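# Move carton-filled bin from low rack to top shelf

## Task

Carry the bin holding three small cartons off the low rack and set it on the highest shelf of the shelving unit so that its entire bottom rests on that shelf. All three cartons have to be upright inside the bin at the end. Release the bin and back the robot away afterwards. The robot must not topple or be left leaning, or the task fails. Anything that stays in place only because the robot is holding it does not count.

## Robot and tools

ROBOT. A LinearBot: an omnidirectional base with a column about 1.75 m high. A carriage rides the column through 1.0 m of travel (lift_m) and carries two identical six-joint arms, left and right, each ending in a two-finger gripper. Arm bases sit near 0.57 m + lift_m above the floor, 0.27 m ahead of the column and 0.33 m to each side; carriage parts hang roughly 0.15 m under them. Reach is about 0.78 m from the shoulder but only about 0.38 m below the arm base. A hand is about 0.16 m long and 0.1 m wide (0.14 m open). Parked arm joints 1 to 6: 0, 0.05, 0.05, 1.45, 0, 0; parked, the robot spans about 0.95 m wide by 0.7 m long. Cameras: carriage_camera (fixed, forward, tilted about 20 degrees down), left_wrist_camera and right_wrist_camera (looking past the fingertips). The wheel motors are strong (7 N m). Loose objects may occasionally get a brief push from outside.

FRAMES. Base frame: origin on the floor below the base centre, x forward, y left, z up, metres. left_hand and right_hand are the midpoint between each hand's pads, in this frame; quat_wxyz rotates base axes into the hand's axes (hand z along the fingers, fingers open along hand y; a hand pointing straight up with joints 1, 5, 6 at 0 reads 1, 0, 0, 0). Odometry frame is the base frame at scene start; base_odometry counts wheel turns only, so slip shows as travel; heading positive left, -3.142 to 3.142. Hand readings drift from truth, more at long reach.

execute_actions. Argument actions: a list holding one action, or empty (then it just reports state and images). An action may contain base, joints, or both; their motions start together and may finish at different times. base holds exactly one relative command from the current base pose: translate_m (metres, forward positive, -2 to 2), strafe_m (metres, left positive, -2 to 2) or rotate_rad (radians, counter-clockwise/left positive, -6.3 to 6.3). A base command is measured from where the last state report placed the base. joints is one dictionary naming joints of both arms and the lift individually; each value is an absolute target, not an offset: lift_m 0 to 1 m; for each arm (prefix left_ or right_) joint1_rad -2.617 to 3.054 (swing about vertical, 0 forward, positive left), joint2_rad 0 to 3.141 (shoulder: 0 upper arm back and level, 1.57 vertical, 3.14 forward and level), joint3_rad 0 to 3.141 (elbow: 0 folded, 3.14 straight), joint4_rad -1.57 to 1.57 (wrist pitch, 0 in line with forearm, positive lifts fingertips), joint5_rad -1.57 to 1.57 (wrist yaw, positive turns fingertips to the right, opposite sense to joint1), joint6_rad -2.094 to 2.094 (roll about the finger axis, positive clockwise seen from the forearm), gripper_m 0 to 0.093 m (pad gap). Done tolerances: lift 0.004, joints 1 and 5 and 6 0.02, joint2 and 3 0.055, joint4 0.04, gripper 0.004. Arm speed up to 1.8 rad/s for joints 1 to 3 and 2.7 rad/s for 4 to 6; an action lasts at most 15 s. Omitted joints or base may still be driving to earlier targets without any status saying so. Unknown keys or out-of-range values reject the whole call with no motion. cameras: list of carriage_camera, left_wrist_camera, right_wrist_camera or all; omitted, null or all gives every camera, [] gives none. Images are taken at the end of the call and the pictures line lists their order.

wait: seconds 0 to 10; commands nothing and returns state and images. zoom_image: camera plus region [x0, y0, x1, y1] in pixels of that camera's latest full image (origin top-left, at most 504 by 504). read_manual: section licences, returns URDF licence text only. finished_scene: scene number; ends the scene irreversibly after the last command is held, and reports success. Replying without any tool call ends everything.

RESULTS. base_status and joint_status give each motion's outcome: done (for the base, wheels turned as commanded even if slipping; a 1 to 2 mm move may stop short yet say done); off_target (resting away from target, possibly still pushing; normal for a gripper holding something); contact_stop or time_out (old target dropped, holds where it stopped). joint command not followed, often with a cause line, means a self-collision check blocked that arm's joint targets (its gripper target still runs); named joints then show not_followed and may be retried with later actions. on_its_own covers what the call did not command; held at is the held target, not the position. motor_effort is percent of maximum, positive toward higher joint values, with the peak of the last action in brackets; readings carry fixed bias and noise. Rising lift effort means load; lift effort that keeps falling while lowering means a hand or load is resting on something. drive_wheels higher at rest than after a free move means the base is still pressing. Motor temperatures are listed per arm in joint_positions order. A stop in one call cancels later motion calls in the same reply.

CAUTIONS. Base stops on contact come late or not at all, and the base may roll up to about 0.3 m after an arm touches something; arms and grippers never stop on contact and spring to target once freed. After a blocked drive, reverse about 0.2 m (or undo the turn), again if still pressed. Backing into a table edge the column hits can tip the robot. Tipping risk rises with a high carriage, outstretched arms, load, pulling, or abrupt stops; roughly 1.5 kg per hand with both arms forward can tip it; lean only shows in images. A level hand sags 10 to 17 cm under 1 kg. Grip force is about 45 to 60 N per pad. Never let the arms strike or press each other; to free a blocked arm, move it alone first, then the other. ARM HIT means a hard self-contact. Outstretched arms heat fast: MOTOR HOT from 75 °C, a 10 s arm stop at 90 °C, and at 100 °C the arm goes limp and drops; after a heat stop resend targets marked limit_stop_at_motor_heat. Avoid drops, slams and hard pushes. Camera calibration (K, distortion, T_world_to_cam, pos_world) is given per camera and has small errors.

Each tool is called after "Emit:" in YAML: its name, and indented under it one key for each argument.

## Session

Emit:
execute_actions:
  actions: []

Scene clock: 0.00 s.
Motor temperatures (°C, as the motors report them): left_arm=[24 25 27 26 25 26] | right_arm=[25 24 25 25 26 28]
base_odometry: x=+0.000 y=+0.000 heading=+0.000 (m, m, rad; odometry frame)
base_status: not commanded
joint_positions: lift_m=+0.301 left_joint1_rad=+0.006 left_joint2_rad=+0.040 left_joint3_rad=+0.035 left_joint4_rad=+1.434 left_joint5_rad=-0.052 left_joint6_rad=+0.010 left_gripper_m=+0.094 right_joint1_rad=+0.020 right_joint2_rad=+0.073 right_joint3_rad=+0.035 right_joint4_rad=+1.446 right_joint5_rad=-0.019 right_joint6_rad=-0.055 right_gripper_m=+0.094
joint_status: not commanded
motor_effort: lift_m=+32 drive_wheels=+2 (%)
left_hand: x=+0.3206 y=+0.3246 z=+1.3211 quat_wxyz=(+0.997, -0.026, +0.071, +0.010) (m; base frame)
right_hand: x=+0.3281 y=-0.3114 z=+1.3211 quat_wxyz=(+0.996, -0.012, +0.081, -0.017) (m; base frame)
pictures: carriage_camera, left_wrist_camera, right_wrist_camera
Images, in order (width x height): carriage_camera 504x504, left_wrist_camera 504x504, right_wrist_camera 504x504.

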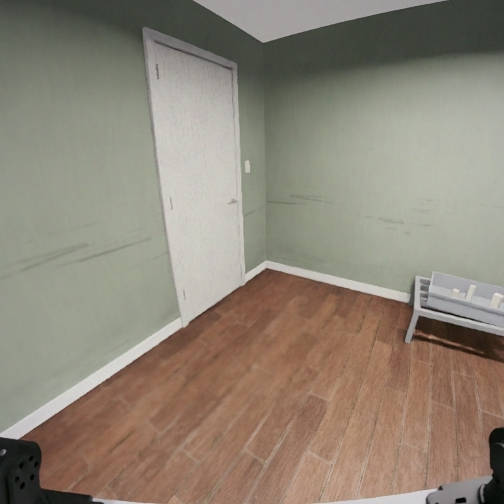

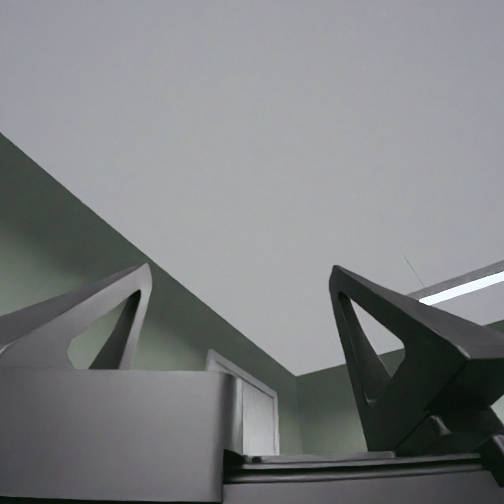

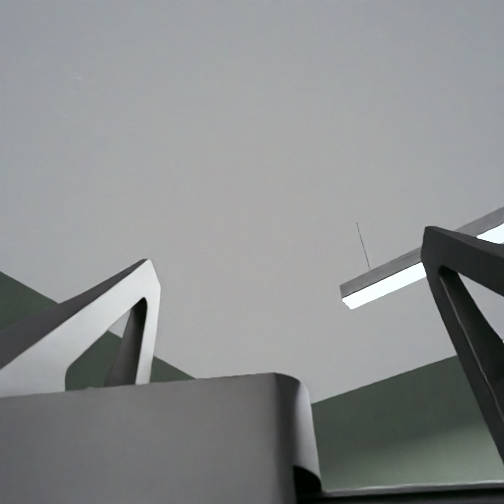

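Emit:
execute_actions:
  actions:
    - {"base":{"rotate_rad":-1.0},"joints":{"lift_m":0.1}}
  cameras: ["carriage_camera"]

Scene clock: 3.90 s.
Motor temperatures (°C, as the motors report them): left_arm=[24 25 27 26 25 26] | right_arm=[25 25 25 25 26 28]
base_odometry: x=+0.000 y=+0.000 heading=-1.000 (m, m, rad; odometry frame)
base_status: done
joint_positions: lift_m=+0.100 left_joint1_rad=+0.006 left_joint2_rad=+0.040 left_joint3_rad=+0.035 left_joint4_rad=+1.434 left_joint5_rad=-0.052 left_joint6_rad=+0.010 left_gripper_m=+0.094 right_joint1_rad=+0.020 right_joint2_rad=+0.073 right_joint3_rad=+0.035 right_joint4_rad=+1.446 right_joint5_rad=-0.019 right_joint6_rad=-0.055 right_gripper_m=+0.094
joint_status: all done
motor_effort: lift_m=+28(29) drive_wheels=+6(15) (%)
left_hand: x=+0.3206 y=+0.3246 z=+1.1201 quat_wxyz=(+0.997, -0.026, +0.071, +0.010) (m; base frame)
right_hand: x=+0.3281 y=-0.3114 z=+1.1201 quat_wxyz=(+0.996, -0.012, +0.081, -0.017) (m; base frame)
pictures: carriage_camera
camera_calibration (this result's frames):
carriage_camera: T_world_to_cam=[[0.0051756, -0.99866, -0.0514839, 0.0672944], [-0.351896, 0.0463727, -0.93489, 1.1094], [0.936025, 0.0229556, -0.351185, 0.209526], [0, 0, 0, 1]] pos_world=[0.193925, 0.0109485, 1.11422]
Images, in order (width x height): carriage_camera 504x504.

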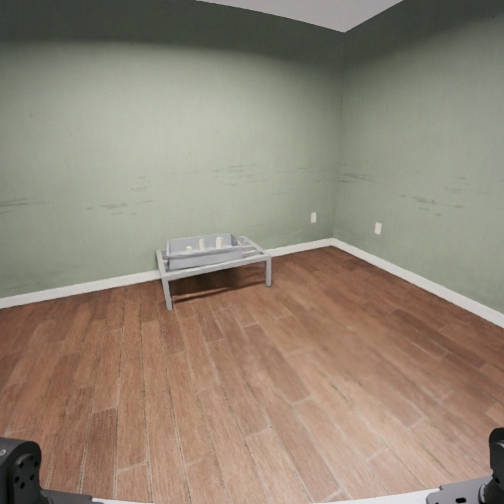

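Emit:
execute_actions:
  actions:
    - {"base":{"rotate_rad":0.39}}
  cameras: []

Emit:
execute_actions:
  actions:
    - {"base":{"strafe_m":-0.42}}
  cameras: []

Emit:
execute_actions:
  actions:
    - {"base":{"translate_m":1.1},"joints":{"lift_m":0}}
  cameras: ["carriage_camera"]

Emit:
zoom_image:
  camera: "carriage_camera"
  region: [100,230,400,430]

Scene clock: 9.23 s.
Motor temperatures (°C, as the motors report them): left_arm=[24 25 27 26 25 26] | right_arm=[25 25 26 25 26 28]
base_odometry: x=+0.000 y=+0.000 heading=-0.610 (m, m, rad; odometry frame)
base_status: done
joint_positions: lift_m=+0.100 left_joint1_rad=+0.006 left_joint2_rad=+0.040 left_joint3_rad=+0.035 left_joint4_rad=+1.434 left_joint5_rad=-0.052 left_joint6_rad=+0.010 left_gripper_m=+0.094 right_joint1_rad=+0.020 right_joint2_rad=+0.073 right_joint3_rad=+0.035 right_joint4_rad=+1.445 right_joint5_rad=-0.019 right_joint6_rad=-0.055 right_gripper_m=+0.094
joint_status: not commanded
motor_effort: lift_m=+29(28) drive_wheels=-8(12) (%)
left_hand: x=+0.3205 y=+0.3246 z=+1.1202 quat_wxyz=(+0.997, -0.026, +0.071, +0.010) (m; base frame)
right_hand: x=+0.3283 y=-0.3113 z=+1.1201 quat_wxyz=(+0.996, -0.012, +0.082, -0.017) (m; base frame)
pictures: none
No camera images: the call's "cameras" was empty. Leave "cameras" out to get every camera's image.

Scene clock: 12.20 s.
Motor temperatures (°C, as the motors report them): left_arm=[24 25 28 26 25 26] | right_arm=[25 25 26 25 26 28]
base_odometry: x=-0.241 y=-0.344 heading=-0.611 (m, m, rad; odometry frame)
base_status: done
joint_positions: lift_m=+0.100 left_joint1_rad=+0.006 left_joint2_rad=+0.040 left_joint3_rad=+0.035 left_joint4_rad=+1.434 left_joint5_rad=-0.052 left_joint6_rad=+0.010 left_gripper_m=+0.094 right_joint1_rad=+0.020 right_joint2_rad=+0.073 right_joint3_rad=+0.035 right_joint4_rad=+1.445 right_joint5_rad=-0.019 right_joint6_rad=-0.055 right_gripper_m=+0.094
joint_status: not commanded
motor_effort: lift_m=+29(28) drive_wheels=-3(22) (%)
left_hand: x=+0.3206 y=+0.3246 z=+1.1201 quat_wxyz=(+0.997, -0.026, +0.071, +0.010) (m; base frame)
right_hand: x=+0.3283 y=-0.3113 z=+1.1201 quat_wxyz=(+0.996, -0.012, +0.082, -0.017) (m; base frame)
pictures: none
No camera images: the call's "cameras" was empty. Leave "cameras" out to get every camera's image.

Scene clock: 16.70 s.
Motor temperatures (°C, as the motors report them): left_arm=[24 25 28 26 25 26] | right_arm=[25 25 27 25 26 28]
base_odometry: x=+0.659 y=-0.976 heading=-0.612 (m, m, rad; odometry frame)
base_status: done
joint_positions: lift_m=+0.001 left_joint1_rad=+0.006 left_joint2_rad=+0.040 left_joint3_rad=+0.035 left_joint4_rad=+1.435 left_joint5_rad=-0.052 left_joint6_rad=+0.010 left_gripper_m=+0.094 right_joint1_rad=+0.020 right_joint2_rad=+0.073 right_joint3_rad=+0.035 right_joint4_rad=+1.447 right_joint5_rad=-0.019 right_joint6_rad=-0.055 right_gripper_m=+0.094
joint_status: all done
joint sent to its limit — the command would take lift_m past its lower limit, so that joint was sent only as far as its limit.
motor_effort: lift_m=+28(27) drive_wheels=-5(15) (%)
left_hand: x=+0.3204 y=+0.3246 z=+1.0215 quat_wxyz=(+0.997, -0.026, +0.071, +0.010) (m; base frame)
right_hand: x=+0.3280 y=-0.3114 z=+1.0214 quat_wxyz=(+0.996, -0.012, +0.081, -0.017) (m; base frame)
pictures: carriage_camera
camera_calibration (this result's frames):
carriage_camera: T_world_to_cam=[[0.0051756, -0.99866, -0.0514839, 0.062212], [-0.351896, 0.0463727, -0.93489, 1.01711], [0.936025, 0.0229556, -0.351185, 0.174858], [0, 0, 0, 1]] pos_world=[0.193925, 0.0109485, 1.0155]
Images, in order (width x height): carriage_camera 504x504.

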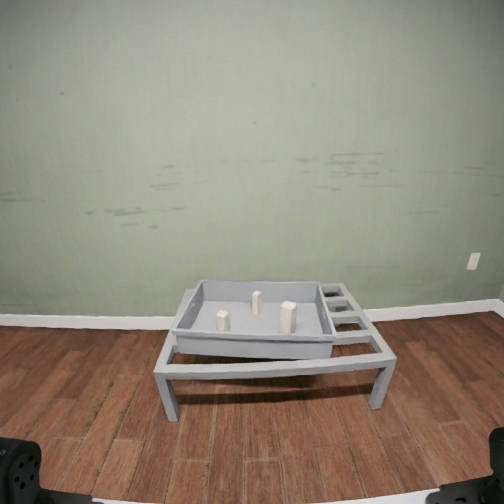

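Region (100, 230, 400, 430) of carriage_camera's 504x504 image, scaled by 1.680, with more detail than that image has.

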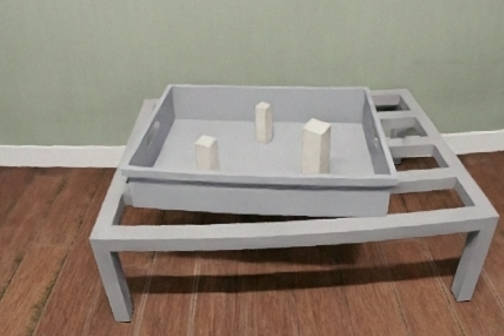

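Emit:
execute_actions:
  actions:
    - {"base":{"rotate_rad":-0.09},"joints":{"lift_m":0.16,"left_joint1_rad":-0.09,"left_joint2_rad":2.45,"left_joint3_rad":1.17,"left_joint4_rad":-0.29,"left_joint6_rad":-0.09,"right_joint1_rad":0.09,"right_joint2_rad":2.45,"right_joint3_rad":1.17,"right_joint4_rad":-0.29,"right_joint6_rad":0.09}}
  cameras: []

Emit:
execute_actions:
  actions:
    - {"base":{"strafe_m":0.125}}
  cameras: []

Emit:
execute_actions:
  actions:
    - {"base":{"translate_m":0.5}}

Scene clock: 29.17 s.
Motor temperatures (°C, as the motors report them): left_arm=[24 26 29 26 25 26] | right_arm=[25 27 28 25 26 28]
base_odometry: x=+0.660 y=-0.976 heading=-0.701 (m, m, rad; odometry frame)
base_status: done
joint_positions: lift_m=+0.160 left_joint1_rad=-0.084 left_joint2_rad=+2.450 left_joint3_rad=+1.166 left_joint4_rad=-0.288 left_joint5_rad=-0.052 left_joint6_rad=-0.086 left_gripper_m=+0.094 right_joint1_rad=+0.083 right_joint2_rad=+2.452 right_joint3_rad=+1.164 right_joint4_rad=-0.289 right_joint5_rad=-0.019 right_joint6_rad=+0.080 right_gripper_m=+0.094
joint_status: all done
motor_effort: lift_m=+32(44) drive_wheels=-3(8) (%)
left_hand: x=+0.6335 y=+0.2949 z=+0.5721 quat_wxyz=(+0.001, -0.001, +1.000, +0.026) (m; base frame)
right_hand: x=+0.6309 y=-0.2833 z=+0.5712 quat_wxyz=(-0.004, -0.001, +1.000, +0.009) (m; base frame)
pictures: none
No camera images: the call's "cameras" was empty. Leave "cameras" out to get every camera's image.

Scene clock: 30.87 s.
Motor temperatures (°C, as the motors report them): left_arm=[24 27 29 26 25 26] | right_arm=[25 28 28 25 26 28]
base_odometry: x=+0.740 y=-0.880 heading=-0.701 (m, m, rad; odometry frame)
base_status: done
joint_positions: lift_m=+0.160 left_joint1_rad=-0.084 left_joint2_rad=+2.450 left_joint3_rad=+1.166 left_joint4_rad=-0.288 left_joint5_rad=-0.052 left_joint6_rad=-0.086 left_gripper_m=+0.094 right_joint1_rad=+0.087 right_joint2_rad=+2.452 right_joint3_rad=+1.164 right_joint4_rad=-0.289 right_joint5_rad=-0.019 right_joint6_rad=+0.080 right_gripper_m=+0.094
joint_status: not commanded
motor_effort: lift_m=+32(32) drive_wheels=+0(14) (%)
left_hand: x=+0.6335 y=+0.2949 z=+0.5721 quat_wxyz=(+0.001, -0.001, +1.000, +0.026) (m; base frame)
right_hand: x=+0.6308 y=-0.2821 z=+0.5712 quat_wxyz=(-0.004, -0.003, +1.000, +0.009) (m; base frame)
pictures: none
No camera images: the call's "cameras" was empty. Leave "cameras" out to get every camera's image.

Scene clock: 33.97 s.
Motor temperatures (°C, as the motors report them): left_arm=[24 28 29 26 25 26] | right_arm=[25 29 28 25 26 28]
base_odometry: x=+1.123 y=-1.203 heading=-0.701 (m, m, rad; odometry frame)
base_status: done
joint_positions: lift_m=+0.160 left_joint1_rad=-0.084 left_joint2_rad=+2.450 left_joint3_rad=+1.166 left_joint4_rad=-0.288 left_joint5_rad=-0.052 left_joint6_rad=-0.086 left_gripper_m=+0.094 right_joint1_rad=+0.087 right_joint2_rad=+2.452 right_joint3_rad=+1.164 right_joint4_rad=-0.290 right_joint5_rad=-0.019 right_joint6_rad=+0.080 right_gripper_m=+0.094
joint_status: not commanded
motor_effort: lift_m=+32(32) drive_wheels=-6(18) (%)
left_hand: x=+0.6334 y=+0.2949 z=+0.5721 quat_wxyz=(+0.001, -0.001, +1.000, +0.026) (m; base frame)
right_hand: x=+0.6307 y=-0.2821 z=+0.5712 quat_wxyz=(-0.004, -0.003, +1.000, +0.009) (m; base frame)
pictures: carriage_camera, left_wrist_camera, right_wrist_camera
camera_calibration (this result's frames):
carriage_camera: T_world_to_cam=[[0.0051756, -0.99866, -0.0514839, 0.0703696], [-0.351896, 0.0463727, -0.93489, 1.16524], [0.936025, 0.0229556, -0.351185, 0.230503], [0, 0, 0, 1]] pos_world=[0.193925, 0.0109485, 1.17395]
left_wrist_camera: T_world_to_cam=[[0.0581192, -0.99718, -0.0474885, 0.272683], [-0.830025, -0.074698, 0.552702, 0.246286], [-0.55469, 0.00729401, -0.832025, 0.948822], [0, 0, 0, 1]] pos_world=[0.714878, 0.283391, 0.66627]
right_wrist_camera: T_world_to_cam=[[-0.115603, -0.992706, -0.0342113, -0.17604], [-0.822042, 0.0762818, 0.564295, 0.226984], [-0.557569, 0.0933575, -0.824864, 0.977493], [0, 0, 0, 1]] pos_world=[0.711259, -0.283327, 0.672191]
Images, in order (width x height): carriage_camera 504x504, left_wrist_camera 504x504, right_wrist_camera 504x504.

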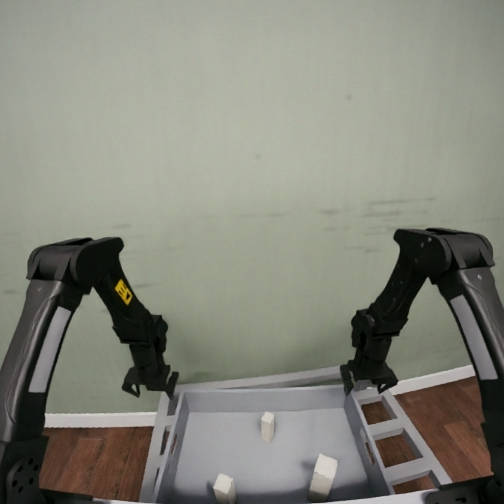

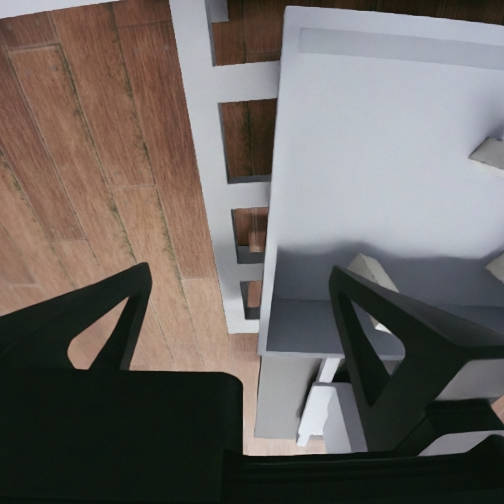

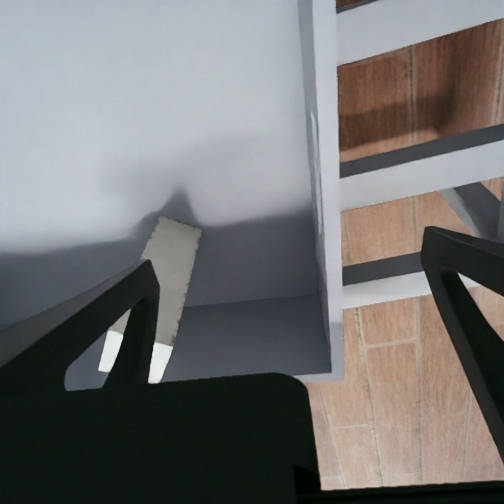

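Emit:
execute_actions:
  actions:
    - {"base":{"translate_m":-0.04},"joints":{"lift_m":0.08,"left_joint5_rad":0,"right_joint5_rad":0,"right_joint1_rad":0.05,"right_joint6_rad":0.05}}
  cameras: []

Emit:
execute_actions:
  actions:
    - {"base":{"strafe_m":-0.025},"joints":{"lift_m":0.03}}

Scene clock: 38.67 s.
Motor temperatures (°C, as the motors report them): left_arm=[24 29 29 26 25 26] | right_arm=[25 32 28 25 26 28]
base_odometry: x=+1.092 y=-1.177 heading=-0.700 (m, m, rad; odometry frame)
base_status: done
joint_positions: lift_m=+0.080 left_joint1_rad=-0.084 left_joint2_rad=+2.450 left_joint3_rad=+1.166 left_joint4_rad=-0.289 left_joint5_rad=-0.004 left_joint6_rad=-0.086 left_gripper_m=+0.094 right_joint1_rad=+0.050 right_joint2_rad=+2.452 right_joint3_rad=+1.164 right_joint4_rad=-0.290 right_joint5_rad=-0.006 right_joint6_rad=+0.054 right_gripper_m=+0.094
joint_status: all done
motor_effort: lift_m=+28(30) drive_wheels=+5(12) (%)
left_hand: x=+0.6327 y=+0.2866 z=+0.4923 quat_wxyz=(-0.001, -0.001, +1.000, +0.002) (m; base frame)
right_hand: x=+0.6316 y=-0.2969 z=+0.4914 quat_wxyz=(-0.004, +0.002, +1.000, +0.003) (m; base frame)
pictures: none
No camera images: the call's "cameras" was empty. Leave "cameras" out to get every camera's image.

Scene clock: 39.67 s.
Motor temperatures (°C, as the motors report them): left_arm=[24 29 29 26 25 26] | right_arm=[25 32 28 25 26 28]
base_odometry: x=+1.076 y=-1.196 heading=-0.700 (m, m, rad; odometry frame)
base_status: done
joint_positions: lift_m=+0.030 left_joint1_rad=-0.087 left_joint2_rad=+2.453 left_joint3_rad=+1.166 left_joint4_rad=-0.290 left_joint5_rad=-0.003 left_joint6_rad=-0.086 left_gripper_m=+0.094 right_joint1_rad=+0.050 right_joint2_rad=+2.453 right_joint3_rad=+1.164 right_joint4_rad=-0.290 right_joint5_rad=-0.006 right_joint6_rad=+0.054 right_gripper_m=+0.094
joint_status: all done
motor_effort: lift_m=+28(29) drive_wheels=+5(13) (%)
left_hand: x=+0.6315 y=+0.2857 z=+0.4413 quat_wxyz=(-0.003, +0.000, +1.000, +0.002) (m; base frame)
right_hand: x=+0.6311 y=-0.2970 z=+0.4408 quat_wxyz=(-0.005, +0.002, +1.000, +0.003) (m; base frame)
pictures: carriage_camera, left_wrist_camera, right_wrist_camera
camera_calibration (this result's frames):
carriage_camera: T_world_to_cam=[[0.0051756, -0.99866, -0.0514839, 0.0636916], [-0.351896, 0.0463727, -0.93489, 1.04398], [0.936025, 0.0229556, -0.351185, 0.184951], [0, 0, 0, 1]] pos_world=[0.193925, 0.0109485, 1.04424]
left_wrist_camera: T_world_to_cam=[[0.0554493, -0.998461, 0.000234179, 0.238413], [-0.825518, -0.045713, 0.562521, 0.300828], [-0.561645, -0.0313847, -0.826783, 0.852096], [0, 0, 0, 1]] pos_world=[0.713695, 0.278541, 0.535221]
right_wrist_camera: T_world_to_cam=[[-0.126138, -0.991776, -0.0216814, -0.193839], [-0.820519, 0.0920236, 0.564164, 0.305812], [-0.557529, 0.0889526, -0.825378, 0.870491], [0, 0, 0, 1]] pos_world=[0.711798, -0.297819, 0.541754]
Images, in order (width x height): carriage_camera 504x504, left_wrist_camera 504x504, right_wrist_camera 504x504.

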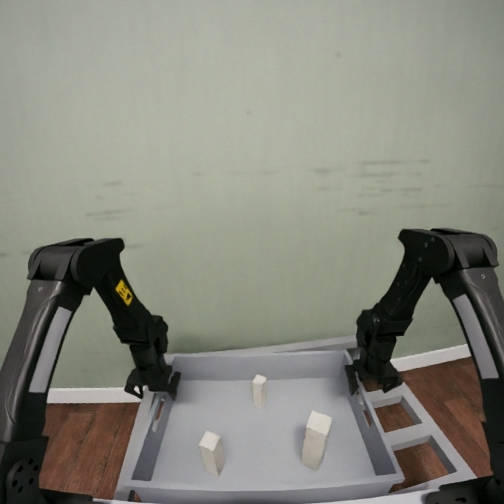

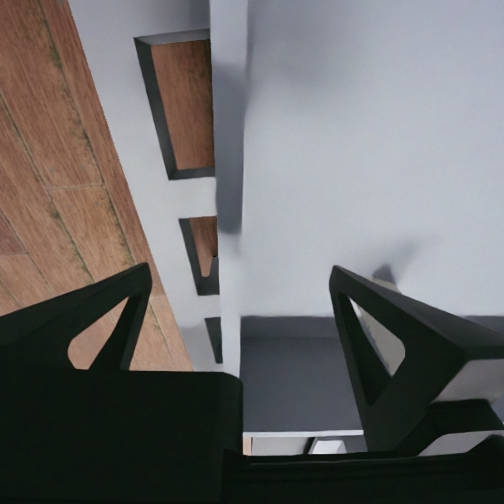

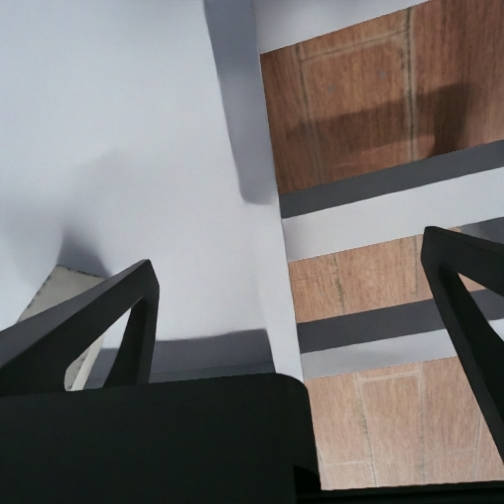

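Emit:
execute_actions:
  actions:
    - {"joints":{"lift_m":0,"left_joint2_rad":2.57,"left_joint4_rad":-0.17,"right_joint2_rad":2.57,"right_joint4_rad":-0.17,"right_joint1_rad":0.07}}

Scene clock: 41.77 s.
Motor temperatures (°C, as the motors report them): left_arm=[24 30 29 26 25 26] | right_arm=[25 33 28 25 26 28]
base_odometry: x=+1.076 y=-1.196 heading=-0.700 (m, m, rad; odometry frame)
base_status: not commanded
joint_positions: lift_m=+0.001 left_joint1_rad=-0.087 left_joint2_rad=+2.580 left_joint3_rad=+1.166 left_joint4_rad=-0.179 left_joint5_rad=-0.003 left_joint6_rad=-0.086 left_gripper_m=+0.094 right_joint1_rad=+0.065 right_joint2_rad=+2.582 right_joint3_rad=+1.164 right_joint4_rad=-0.179 right_joint5_rad=-0.006 right_joint6_rad=+0.054 right_gripper_m=+0.094
joint_status: all done
joint sent to its limit — the command would take lift_m past its lower limit, so that joint was sent only as far as its limit.
motor_effort: lift_m=+30(32) drive_wheels=+5(6) (%)
left_hand: x=+0.6183 y=+0.2869 z=+0.3709 quat_wxyz=(-0.011, +0.000, +1.000, +0.003) (m; base frame)
right_hand: x=+0.6172 y=-0.2928 z=+0.3701 quat_wxyz=(-0.013, -0.005, +1.000, +0.002) (m; base frame)
pictures: carriage_camera, left_wrist_camera, right_wrist_camera
camera_calibration (this result's frames):
carriage_camera: T_world_to_cam=[[0.0051756, -0.99866, -0.0514839, 0.0622059], [-0.351896, 0.0463727, -0.93489, 1.017], [0.936025, 0.0229556, -0.351185, 0.174817], [0, 0, 0, 1]] pos_world=[0.193925, 0.0109485, 1.01538]
left_wrist_camera: T_world_to_cam=[[0.0554333, -0.99846, -0.00214558, 0.241203], [-0.815997, -0.0465413, 0.576179, 0.318882], [-0.575391, -0.0301887, -0.817321, 0.791118], [0, 0, 0, 1]] pos_world=[0.702039, 0.279555, 0.463382]
right_wrist_camera: T_world_to_cam=[[-0.112101, -0.993523, -0.0185962, -0.203329], [-0.811762, 0.0807671, 0.578376, 0.319973], [-0.573128, 0.0799323, -0.815559, 0.807351], [0, 0, 0, 1]] pos_world=[0.699663, -0.292389, 0.469597]
Images, in order (width x height): carriage_camera 504x504, left_wrist_camera 504x504, right_wrist_camera 504x504.

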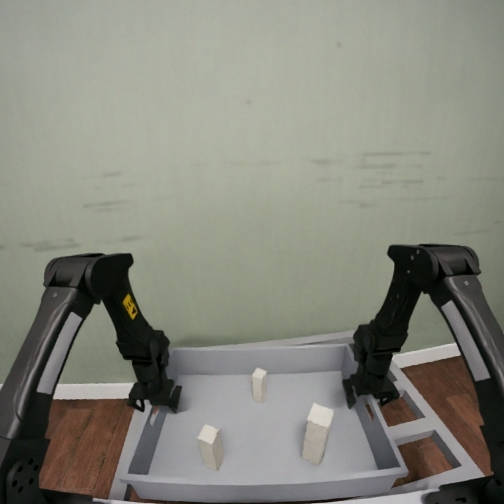

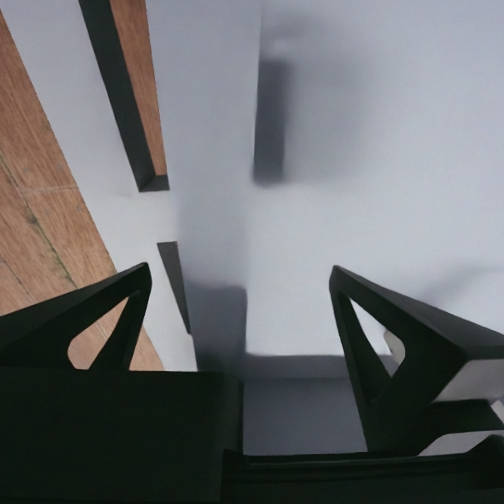

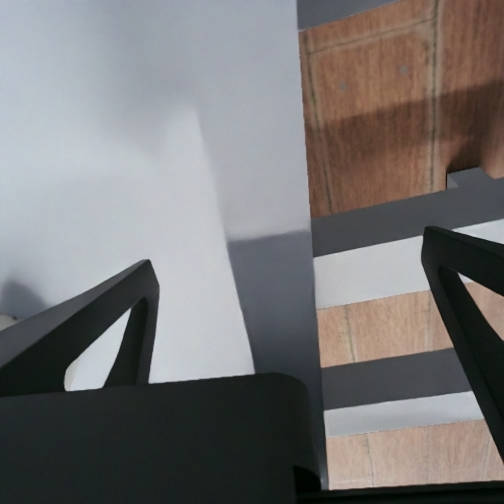

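Emit:
execute_actions:
  actions:
    - {"joints":{"left_joint1_rad":-0.06,"left_gripper_m":0,"right_gripper_m":0}}
  cameras: []

Emit:
execute_actions:
  actions:
    - {"joints":{"lift_m":0.07}}

Scene clock: 44.63 s.
Motor temperatures (°C, as the motors report them): left_arm=[24 31 29 26 25 26] | right_arm=[25 35 28 25 26 28]
base_odometry: x=+1.076 y=-1.196 heading=-0.700 (m, m, rad; odometry frame)
base_status: not commanded
joint_positions: lift_m=+0.001 left_joint1_rad=-0.057 left_joint2_rad=+2.580 left_joint3_rad=+1.166 left_joint4_rad=-0.175 left_joint5_rad=+0.039 left_joint6_rad=-0.058 left_gripper_m=+0.008 right_joint1_rad=+0.061 right_joint2_rad=+2.582 right_joint3_rad=+1.164 right_joint4_rad=-0.177 right_joint5_rad=-0.033 right_joint6_rad=+0.038 right_gripper_m=+0.008
joint_status: left_gripper_m off_target (ended at +0.008, target +0.000); right_gripper_m off_target (ended at +0.008, target +0.000); the others done
motor_effort: lift_m=+30(30) drive_wheels=+6(5) (%)
left_hand: x=+0.6196 y=+0.2896 z=+0.3710 quat_wxyz=(-0.010, -0.001, +1.000, -0.019) (m; base frame)
right_hand: x=+0.6175 y=-0.2894 z=+0.3702 quat_wxyz=(-0.013, -0.011, +1.000, +0.016) (m; base frame)
pictures: none
No camera images: the call's "cameras" was empty. Leave "cameras" out to get every camera's image.

Scene clock: 45.43 s.
Motor temperatures (°C, as the motors report them): left_arm=[24 31 29 26 25 26] | right_arm=[25 35 28 25 26 28]
base_odometry: x=+1.076 y=-1.196 heading=-0.700 (m, m, rad; odometry frame)
base_status: not commanded
joint_positions: lift_m=+0.070 left_joint1_rad=-0.057 left_joint2_rad=+2.587 left_joint3_rad=+1.166 left_joint4_rad=-0.160 left_joint5_rad=+0.038 left_joint6_rad=-0.058 left_gripper_m=+0.008 right_joint1_rad=+0.061 right_joint2_rad=+2.590 right_joint3_rad=+1.164 right_joint4_rad=-0.161 right_joint5_rad=-0.034 right_joint6_rad=+0.038 right_gripper_m=+0.008
joint_status: all done
motor_effort: lift_m=+37(45) drive_wheels=+2(2) (%)
left_hand: x=+0.6211 y=+0.2897 z=+0.4372 quat_wxyz=(-0.006, -0.001, +1.000, -0.019) (m; base frame)
right_hand: x=+0.6188 y=-0.2891 z=+0.4359 quat_wxyz=(-0.009, -0.011, +1.000, +0.016) (m; base frame)
pictures: carriage_camera, left_wrist_camera, right_wrist_camera
camera_calibration (this result's frames):
carriage_camera: T_world_to_cam=[[0.0051756, -0.99866, -0.0514839, 0.0657202], [-0.351896, 0.0463727, -0.93489, 1.08082], [0.936025, 0.0229556, -0.351185, 0.198789], [0, 0, 0, 1]] pos_world=[0.193925, 0.0109485, 1.08364]
left_wrist_camera: T_world_to_cam=[[0.0574379, -0.997529, 0.0404528, 0.223847], [-0.82169, -0.0242214, 0.569419, 0.2831], [-0.567032, -0.0659459, -0.821051, 0.853873], [0, 0, 0, 1]] pos_world=[0.703937, 0.28646, 0.530816]
right_wrist_camera: T_world_to_cam=[[-0.0998925, -0.993833, -0.048146, -0.192968], [-0.817655, 0.0544192, 0.573131, 0.281187], [-0.566977, 0.0966184, -0.818048, 0.863782], [0, 0, 0, 1]] pos_world=[0.700382, -0.290537, 0.536167]
Images, in order (width x height): carriage_camera 504x504, left_wrist_camera 504x504, right_wrist_camera 504x504.

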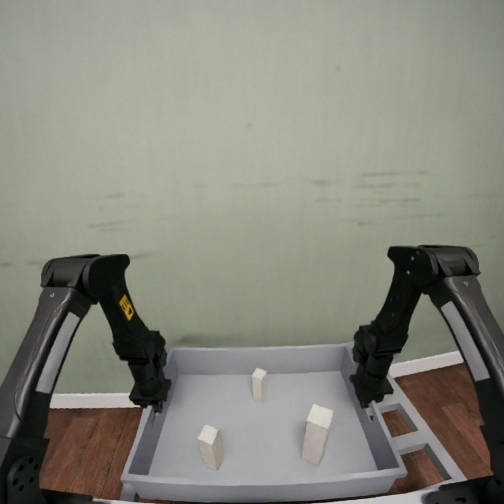

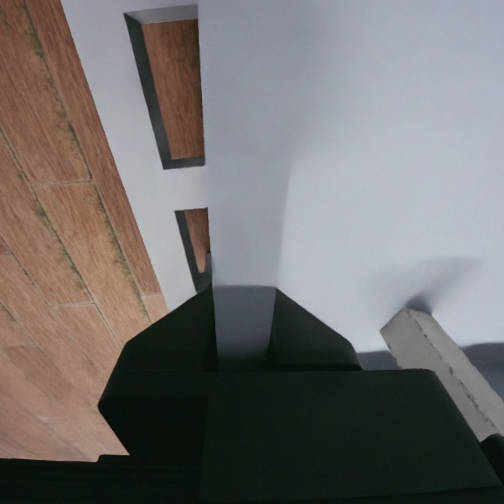

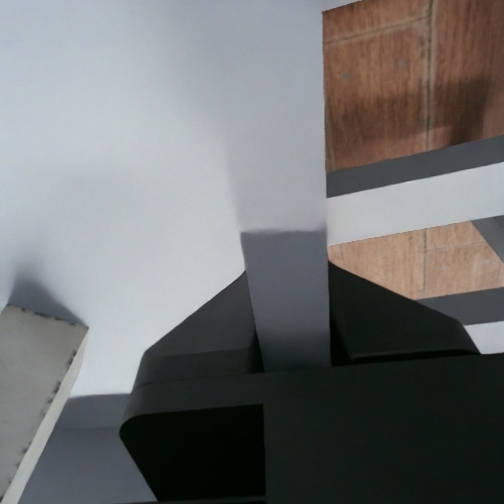

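Emit:
execute_actions:
  actions:
    - {"base":{"translate_m":-0.4},"joints":{"lift_m":0.15}}
  cameras: ["carriage_camera"]

Emit:
execute_actions:
  actions:
    - {"base":{"rotate_rad":-1.5}}
  cameras: ["carriage_camera"]

Scene clock: 49.47 s.
Motor temperatures (°C, as the motors report them): left_arm=[24 32 29 26 25 26] | right_arm=[25 37 28 25 26 28]
base_odometry: x=+0.770 y=-0.938 heading=-0.700 (m, m, rad; odometry frame)
base_status: done
joint_positions: lift_m=+0.150 left_joint1_rad=-0.057 left_joint2_rad=+2.589 left_joint3_rad=+1.166 left_joint4_rad=-0.159 left_joint5_rad=+0.037 left_joint6_rad=-0.058 left_gripper_m=+0.008 right_joint1_rad=+0.061 right_joint2_rad=+2.592 right_joint3_rad=+1.164 right_joint4_rad=-0.159 right_joint5_rad=-0.033 right_joint6_rad=+0.038 right_gripper_m=+0.008
joint_status: all done
motor_effort: lift_m=+37(45) drive_wheels=-2(13) (%)
left_hand: x=+0.6207 y=+0.2898 z=+0.5166 quat_wxyz=(-0.007, +0.000, +1.000, -0.018) (m; base frame)
right_hand: x=+0.6183 y=-0.2892 z=+0.5152 quat_wxyz=(-0.009, -0.011, +1.000, +0.016) (m; base frame)
pictures: carriage_camera
camera_calibration (this result's frames):
carriage_camera: T_world_to_cam=[[0.0051756, -0.99866, -0.0514839, 0.0698384], [-0.351896, 0.0463727, -0.93489, 1.1556], [0.936025, 0.0229556, -0.351185, 0.22688], [0, 0, 0, 1]] pos_world=[0.193925, 0.0109485, 1.16363]
Images, in order (width x height): carriage_camera 504x504.

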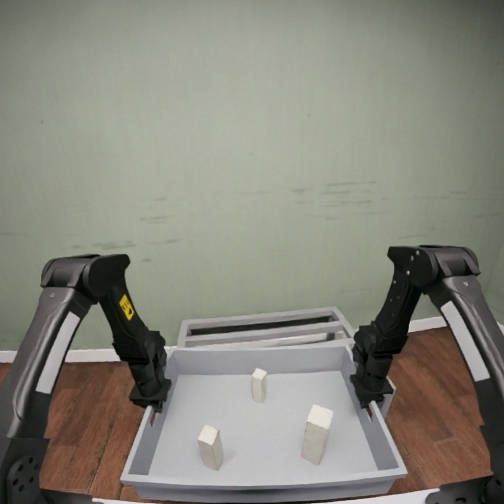

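Scene clock: 52.50 s.
Motor temperatures (°C, as the motors report them): left_arm=[24 33 29 26 25 26] | right_arm=[25 39 28 25 26 28]
base_odometry: x=+0.770 y=-0.938 heading=-2.200 (m, m, rad; odometry frame)
base_status: done
joint_positions: lift_m=+0.150 left_joint1_rad=-0.056 left_joint2_rad=+2.589 left_joint3_rad=+1.166 left_joint4_rad=-0.148 left_joint5_rad=+0.038 left_joint6_rad=-0.056 left_gripper_m=+0.007 right_joint1_rad=+0.060 right_joint2_rad=+2.592 right_joint3_rad=+1.164 right_joint4_rad=-0.148 right_joint5_rad=-0.034 right_joint6_rad=+0.038 right_gripper_m=+0.008
joint_status: not commanded
motor_effort: lift_m=+37(37) drive_wheels=+5(18) (%)
left_hand: x=+0.6235 y=+0.2899 z=+0.5166 quat_wxyz=(-0.001, +0.000, +1.000, -0.019) (m; base frame)
right_hand: x=+0.6210 y=-0.2891 z=+0.5152 quat_wxyz=(-0.004, -0.011, +1.000, +0.017) (m; base frame)
pictures: carriage_camera
camera_calibration (this result's frames):
carriage_camera: T_world_to_cam=[[0.0051756, -0.99866, -0.0514839, 0.0698384], [-0.351896, 0.0463727, -0.93489, 1.1556], [0.936025, 0.0229556, -0.351185, 0.22688], [0, 0, 0, 1]] pos_world=[0.193925, 0.0109485, 1.16363]
Images, in order (width x height): carriage_camera 504x504.

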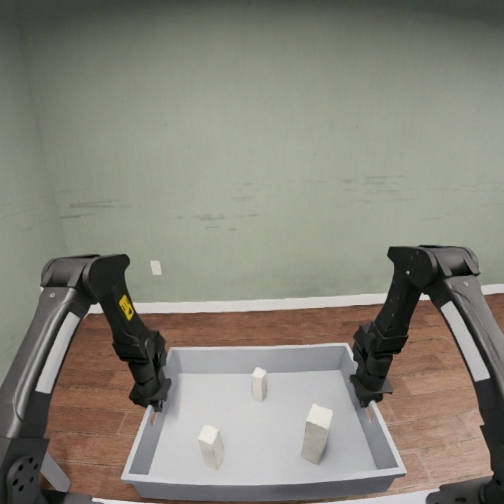

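Emit:
execute_actions:
  actions:
    - {"base":{"rotate_rad":-1.53}}
  cameras: ["carriage_camera"]

Scene clock: 56.57 s.
Motor temperatures (°C, as the motors report them): left_arm=[24 34 29 26 25 26] | right_arm=[25 41 28 25 26 28]
base_odometry: x=+0.770 y=-0.938 heading=+2.553 (m, m, rad; odometry frame)
base_status: done
joint_positions: lift_m=+0.150 left_joint1_rad=-0.056 left_joint2_rad=+2.589 left_joint3_rad=+1.166 left_joint4_rad=-0.148 left_joint5_rad=+0.038 left_joint6_rad=-0.056 left_gripper_m=+0.007 right_joint1_rad=+0.060 right_joint2_rad=+2.592 right_joint3_rad=+1.164 right_joint4_rad=-0.148 right_joint5_rad=-0.034 right_joint6_rad=+0.038 right_gripper_m=+0.008
joint_status: not commanded
motor_effort: lift_m=+37(37) drive_wheels=+6(19) (%)
left_hand: x=+0.6235 y=+0.2899 z=+0.5166 quat_wxyz=(-0.001, +0.000, +1.000, -0.019) (m; base frame)
right_hand: x=+0.6210 y=-0.2891 z=+0.5152 quat_wxyz=(-0.004, -0.011, +1.000, +0.017) (m; base frame)
pictures: carriage_camera
camera_calibration (this result's frames):
carriage_camera: T_world_to_cam=[[0.0051756, -0.99866, -0.0514839, 0.0698384], [-0.351896, 0.0463727, -0.93489, 1.1556], [0.936025, 0.0229556, -0.351185, 0.22688], [0, 0, 0, 1]] pos_world=[0.193925, 0.0109485, 1.16363]
Images, in order (width x height): carriage_camera 504x504.

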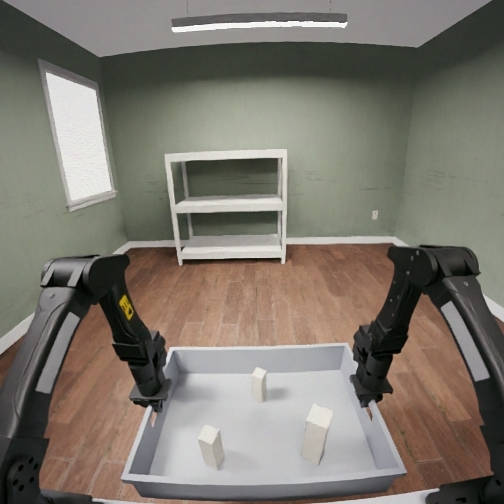

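Emit:
execute_actions:
  actions:
    - {"base":{"strafe_m":0.28}}
  cameras: []

Emit:
execute_actions:
  actions:
    - {"base":{"translate_m":1.7},"joints":{"lift_m":0.6}}
  cameras: ["carriage_camera"]

Emit:
execute_actions:
  actions:
    - {"joints":{"lift_m":1.0,"left_joint2_rad":2.5,"left_joint4_rad":-0.24,"right_joint2_rad":2.5,"right_joint4_rad":-0.24}}
  cameras: ["carriage_camera"]

Scene clock: 61.87 s.
Motor temperatures (°C, as the motors report them): left_arm=[24 35 29 26 25 26] | right_arm=[25 43 28 25 26 28]
base_odometry: x=+0.615 y=-1.171 heading=+2.553 (m, m, rad; odometry frame)
base_status: done
joint_positions: lift_m=+0.150 left_joint1_rad=-0.054 left_joint2_rad=+2.589 left_joint3_rad=+1.166 left_joint4_rad=-0.149 left_joint5_rad=+0.038 left_joint6_rad=-0.055 left_gripper_m=+0.007 right_joint1_rad=+0.062 right_joint2_rad=+2.592 right_joint3_rad=+1.164 right_joint4_rad=-0.150 right_joint5_rad=-0.034 right_joint6_rad=+0.038 right_gripper_m=+0.008
joint_status: not commanded
motor_effort: lift_m=+37(37) drive_wheels=-8(18) (%)
left_hand: x=+0.6231 y=+0.2903 z=+0.5166 quat_wxyz=(-0.002, +0.000, +1.000, -0.019) (m; base frame)
right_hand: x=+0.6206 y=-0.2887 z=+0.5152 quat_wxyz=(-0.005, -0.012, +1.000, +0.017) (m; base frame)
pictures: none
No camera images: the call's "cameras" was empty. Leave "cameras" out to get every camera's image.

Scene clock: 67.57 s.
Motor temperatures (°C, as the motors report them): left_arm=[24 36 28 26 25 26] | right_arm=[25 46 28 25 26 28]
base_odometry: x=-0.800 y=-0.228 heading=+2.553 (m, m, rad; odometry frame)
base_status: done
joint_positions: lift_m=+0.600 left_joint1_rad=-0.054 left_joint2_rad=+2.590 left_joint3_rad=+1.166 left_joint4_rad=-0.156 left_joint5_rad=+0.039 left_joint6_rad=-0.055 left_gripper_m=+0.007 right_joint1_rad=+0.062 right_joint2_rad=+2.593 right_joint3_rad=+1.164 right_joint4_rad=-0.156 right_joint5_rad=-0.035 right_joint6_rad=+0.038 right_gripper_m=+0.008
joint_status: all done
motor_effort: lift_m=+37(45) drive_wheels=-8(14) (%)
left_hand: x=+0.6211 y=+0.2904 z=+0.9663 quat_wxyz=(-0.006, -0.001, +1.000, -0.019) (m; base frame)
right_hand: x=+0.6187 y=-0.2886 z=+0.9648 quat_wxyz=(-0.008, -0.012, +1.000, +0.017) (m; base frame)
pictures: carriage_camera
camera_calibration (this result's frames):
carriage_camera: T_world_to_cam=[[0.0051756, -0.99866, -0.0514839, 0.0930067], [-0.351896, 0.0463727, -0.93489, 1.57631], [0.936025, 0.0229556, -0.351185, 0.384916], [0, 0, 0, 1]] pos_world=[0.193925, 0.0109485, 1.61364]
Images, in order (width x height): carriage_camera 504x504.

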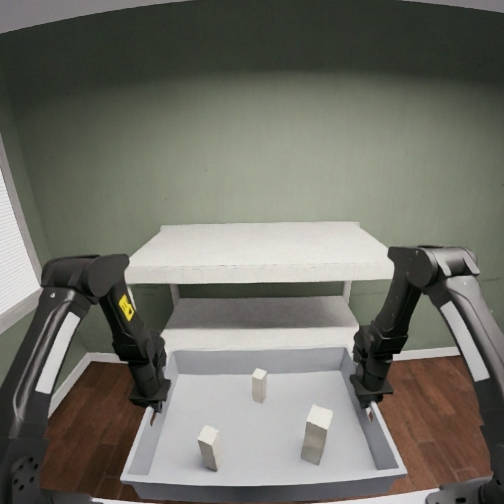

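Scene clock: 69.70 s.
Motor temperatures (°C, as the motors report them): left_arm=[24 37 28 26 25 26] | right_arm=[25 47 28 25 26 28]
base_odometry: x=-0.800 y=-0.228 heading=+2.553 (m, m, rad; odometry frame)
base_status: not commanded
joint_positions: lift_m=+1.000 left_joint1_rad=-0.054 left_joint2_rad=+2.519 left_joint3_rad=+1.166 left_joint4_rad=-0.226 left_joint5_rad=+0.038 left_joint6_rad=-0.055 left_gripper_m=+0.007 right_joint1_rad=+0.062 right_joint2_rad=+2.523 right_joint3_rad=+1.164 right_joint4_rad=-0.226 right_joint5_rad=-0.034 right_joint6_rad=+0.038 right_gripper_m=+0.008
joint_status: all done
motor_effort: lift_m=+37(46) drive_wheels=-5(9) (%)
left_hand: x=+0.6270 y=+0.2903 z=+1.3889 quat_wxyz=(-0.006, -0.001, +1.000, -0.019) (m; base frame)
right_hand: x=+0.6247 y=-0.2884 z=+1.3875 quat_wxyz=(-0.008, -0.012, +1.000, +0.017) (m; base frame)
pictures: carriage_camera
camera_calibration (this result's frames):
carriage_camera: T_world_to_cam=[[0.0051756, -0.99866, -0.0514839, 0.1136], [-0.351896, 0.0463727, -0.93489, 1.95026], [0.936025, 0.0229556, -0.351185, 0.52539], [0, 0, 0, 1]] pos_world=[0.193925, 0.0109485, 2.01364]
Images, in order (width x height): carriage_camera 504x504.

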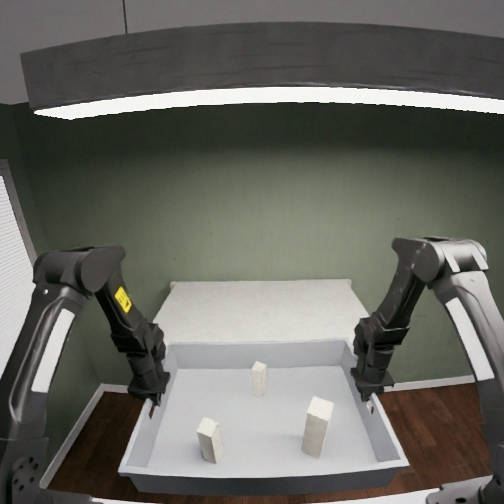

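Emit:
execute_actions:
  actions:
    - {"base":{"translate_m":0.45}}

Emit:
execute_actions:
  actions:
    - {"base":{"translate_m":0.25}}
  cameras: []

Emit:
execute_actions:
  actions:
    - {"joints":{"lift_m":0.94}}

Scene clock: 75.40 s.
Motor temperatures (°C, as the motors report them): left_arm=[24 38 29 26 25 26] | right_arm=[25 49 28 25 26 28]
base_odometry: x=-1.175 y=+0.021 heading=+2.554 (m, m, rad; odometry frame)
base_status: done
joint_positions: lift_m=+1.000 left_joint1_rad=-0.054 left_joint2_rad=+2.519 left_joint3_rad=+1.166 left_joint4_rad=-0.223 left_joint5_rad=+0.038 left_joint6_rad=-0.055 left_gripper_m=+0.007 right_joint1_rad=+0.062 right_joint2_rad=+2.523 right_joint3_rad=+1.164 right_joint4_rad=-0.224 right_joint5_rad=-0.034 right_joint6_rad=+0.038 right_gripper_m=+0.008
joint_status: not commanded
motor_effort: lift_m=+37(37) drive_wheels=-6(18) (%)
left_hand: x=+0.6277 y=+0.2902 z=+1.3889 quat_wxyz=(-0.004, +0.000, +1.000, -0.019) (m; base frame)
right_hand: x=+0.6254 y=-0.2884 z=+1.3875 quat_wxyz=(-0.007, -0.012, +1.000, +0.017) (m; base frame)
pictures: carriage_camera, left_wrist_camera, right_wrist_camera
camera_calibration (this result's frames):
carriage_camera: T_world_to_cam=[[0.0051756, -0.99866, -0.0514839, 0.1136], [-0.351896, 0.0463727, -0.93489, 1.95026], [0.936025, 0.0229556, -0.351185, 0.52539], [0, 0, 0, 1]] pos_world=[0.193925, 0.0109485, 2.01364]
left_wrist_camera: T_world_to_cam=[[0.0572809, -0.997519, 0.0409165, 0.184964], [-0.823909, -0.0240867, 0.566209, -0.247568], [-0.563819, -0.0661444, -0.823245, 1.64012], [0, 0, 0, 1]] pos_world=[0.710163, 0.287027, 1.48283]
right_wrist_camera: T_world_to_cam=[[-0.0985761, -0.993915, -0.0491405, -0.145244], [-0.819886, 0.0531316, 0.570056, -0.253541], [-0.563977, 0.0964835, -0.820135, 1.64679], [0, 0, 0, 1]] pos_world=[0.706561, -0.289778, 1.48799]
Images, in order (width x height): carriage_camera 504x504, left_wrist_camera 504x504, right_wrist_camera 504x504.

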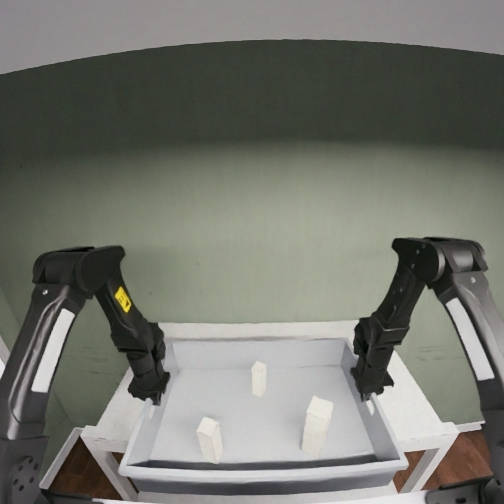

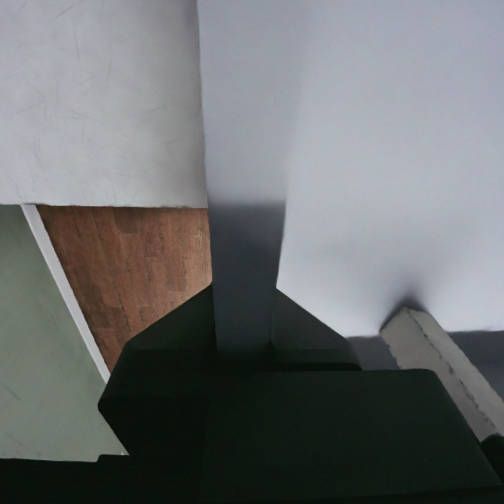

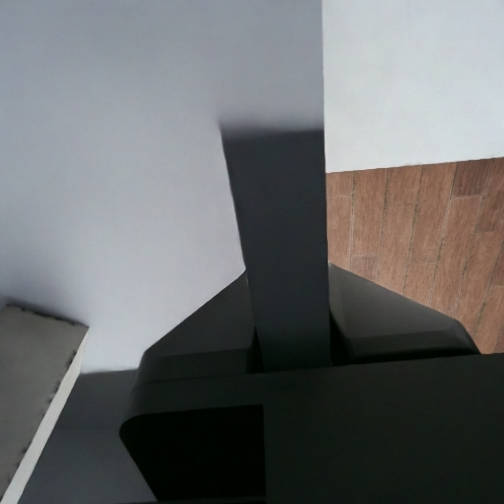

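Scene clock: 77.80 s.
Motor temperatures (°C, as the motors report them): left_arm=[24 38 29 26 25 26] | right_arm=[25 50 28 25 26 28]
base_odometry: x=-1.383 y=+0.159 heading=+2.554 (m, m, rad; odometry frame)
base_status: done
joint_positions: lift_m=+1.000 left_joint1_rad=-0.054 left_joint2_rad=+2.519 left_joint3_rad=+1.166 left_joint4_rad=-0.226 left_joint5_rad=+0.038 left_joint6_rad=-0.055 left_gripper_m=+0.007 right_joint1_rad=+0.062 right_joint2_rad=+2.523 right_joint3_rad=+1.164 right_joint4_rad=-0.226 right_joint5_rad=-0.034 right_joint6_rad=+0.038 right_gripper_m=+0.008
joint_status: not commanded
motor_effort: lift_m=+37(37) drive_wheels=-6(17) (%)
left_hand: x=+0.6270 y=+0.2903 z=+1.3889 quat_wxyz=(-0.006, -0.001, +1.000, -0.019) (m; base frame)
right_hand: x=+0.6247 y=-0.2885 z=+1.3875 quat_wxyz=(-0.008, -0.012, +1.000, +0.016) (m; base frame)
pictures: none
No camera images: the call's "cameras" was empty. Leave "cameras" out to get every camera's image.

Scene clock: 78.67 s.
Motor temperatures (°C, as the motors report them): left_arm=[24 38 29 26 25 26] | right_arm=[25 50 28 25 26 28]
base_odometry: x=-1.383 y=+0.159 heading=+2.554 (m, m, rad; odometry frame)
base_status: not commanded
joint_positions: lift_m=+0.940 left_joint1_rad=-0.054 left_joint2_rad=+2.527 left_joint3_rad=+1.166 left_joint4_rad=-0.226 left_joint5_rad=+0.038 left_joint6_rad=-0.055 left_gripper_m=+0.007 right_joint1_rad=+0.062 right_joint2_rad=+2.532 right_joint3_rad=+1.164 right_joint4_rad=-0.226 right_joint5_rad=-0.034 right_joint6_rad=+0.038 right_gripper_m=+0.008
joint_status: all done
motor_effort: lift_m=+32(33) drive_wheels=+5(6) (%)
left_hand: x=+0.6245 y=+0.2904 z=+1.3268 quat_wxyz=(-0.010, -0.001, +1.000, -0.018) (m; base frame)
right_hand: x=+0.6221 y=-0.2886 z=+1.3251 quat_wxyz=(-0.012, -0.012, +1.000, +0.016) (m; base frame)
pictures: carriage_camera, left_wrist_camera, right_wrist_camera
camera_calibration (this result's frames):
carriage_camera: T_world_to_cam=[[0.0051756, -0.99866, -0.0514839, 0.110529], [-0.351896, 0.0463727, -0.93489, 1.89449], [0.936025, 0.0229556, -0.351185, 0.504438], [0, 0, 0, 1]] pos_world=[0.193925, 0.0109485, 1.95398]
left_wrist_camera: T_world_to_cam=[[0.0577109, -0.997543, 0.0397243, 0.189181], [-0.817824, -0.0244178, 0.57495, -0.230319], [-0.572568, -0.0656684, -0.817223, 1.58454], [0, 0, 0, 1]] pos_world=[0.707977, 0.287146, 1.41983]
right_wrist_camera: T_world_to_cam=[[-0.0990909, -0.993947, -0.0474299, -0.150784], [-0.813762, 0.0535112, 0.578729, -0.235851], [-0.572688, 0.0959435, -0.814139, 1.59117], [0, 0, 0, 1]] pos_world=[0.704377, -0.289913, 1.42478]
Images, in order (width x height): carriage_camera 504x504, left_wrist_camera 504x504, right_wrist_camera 504x504.

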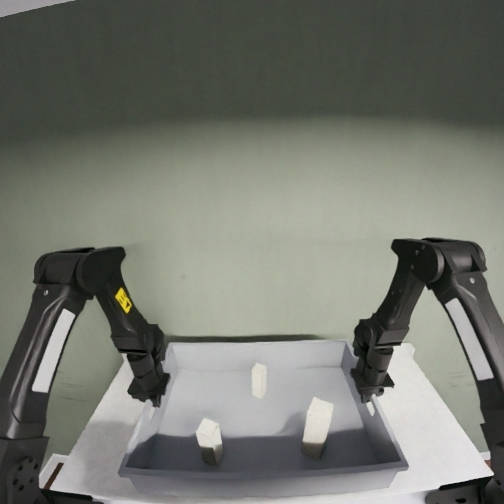

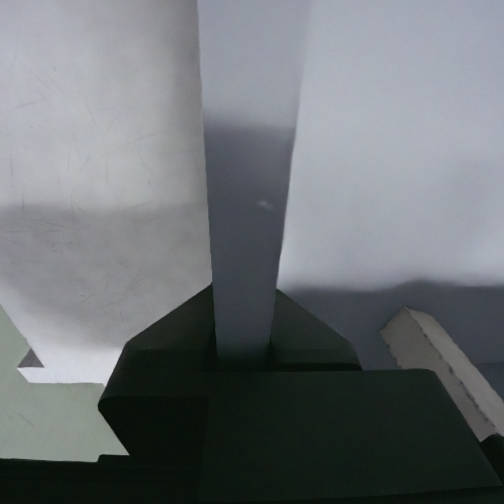

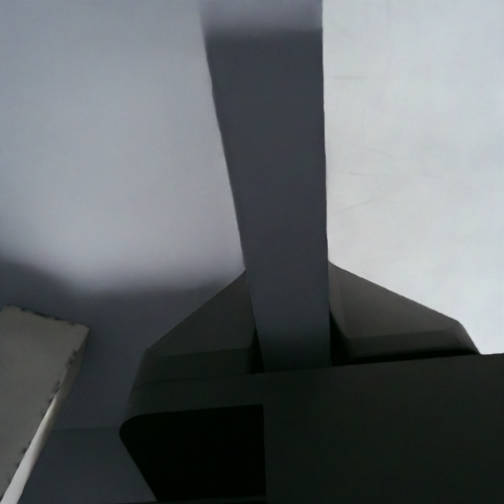

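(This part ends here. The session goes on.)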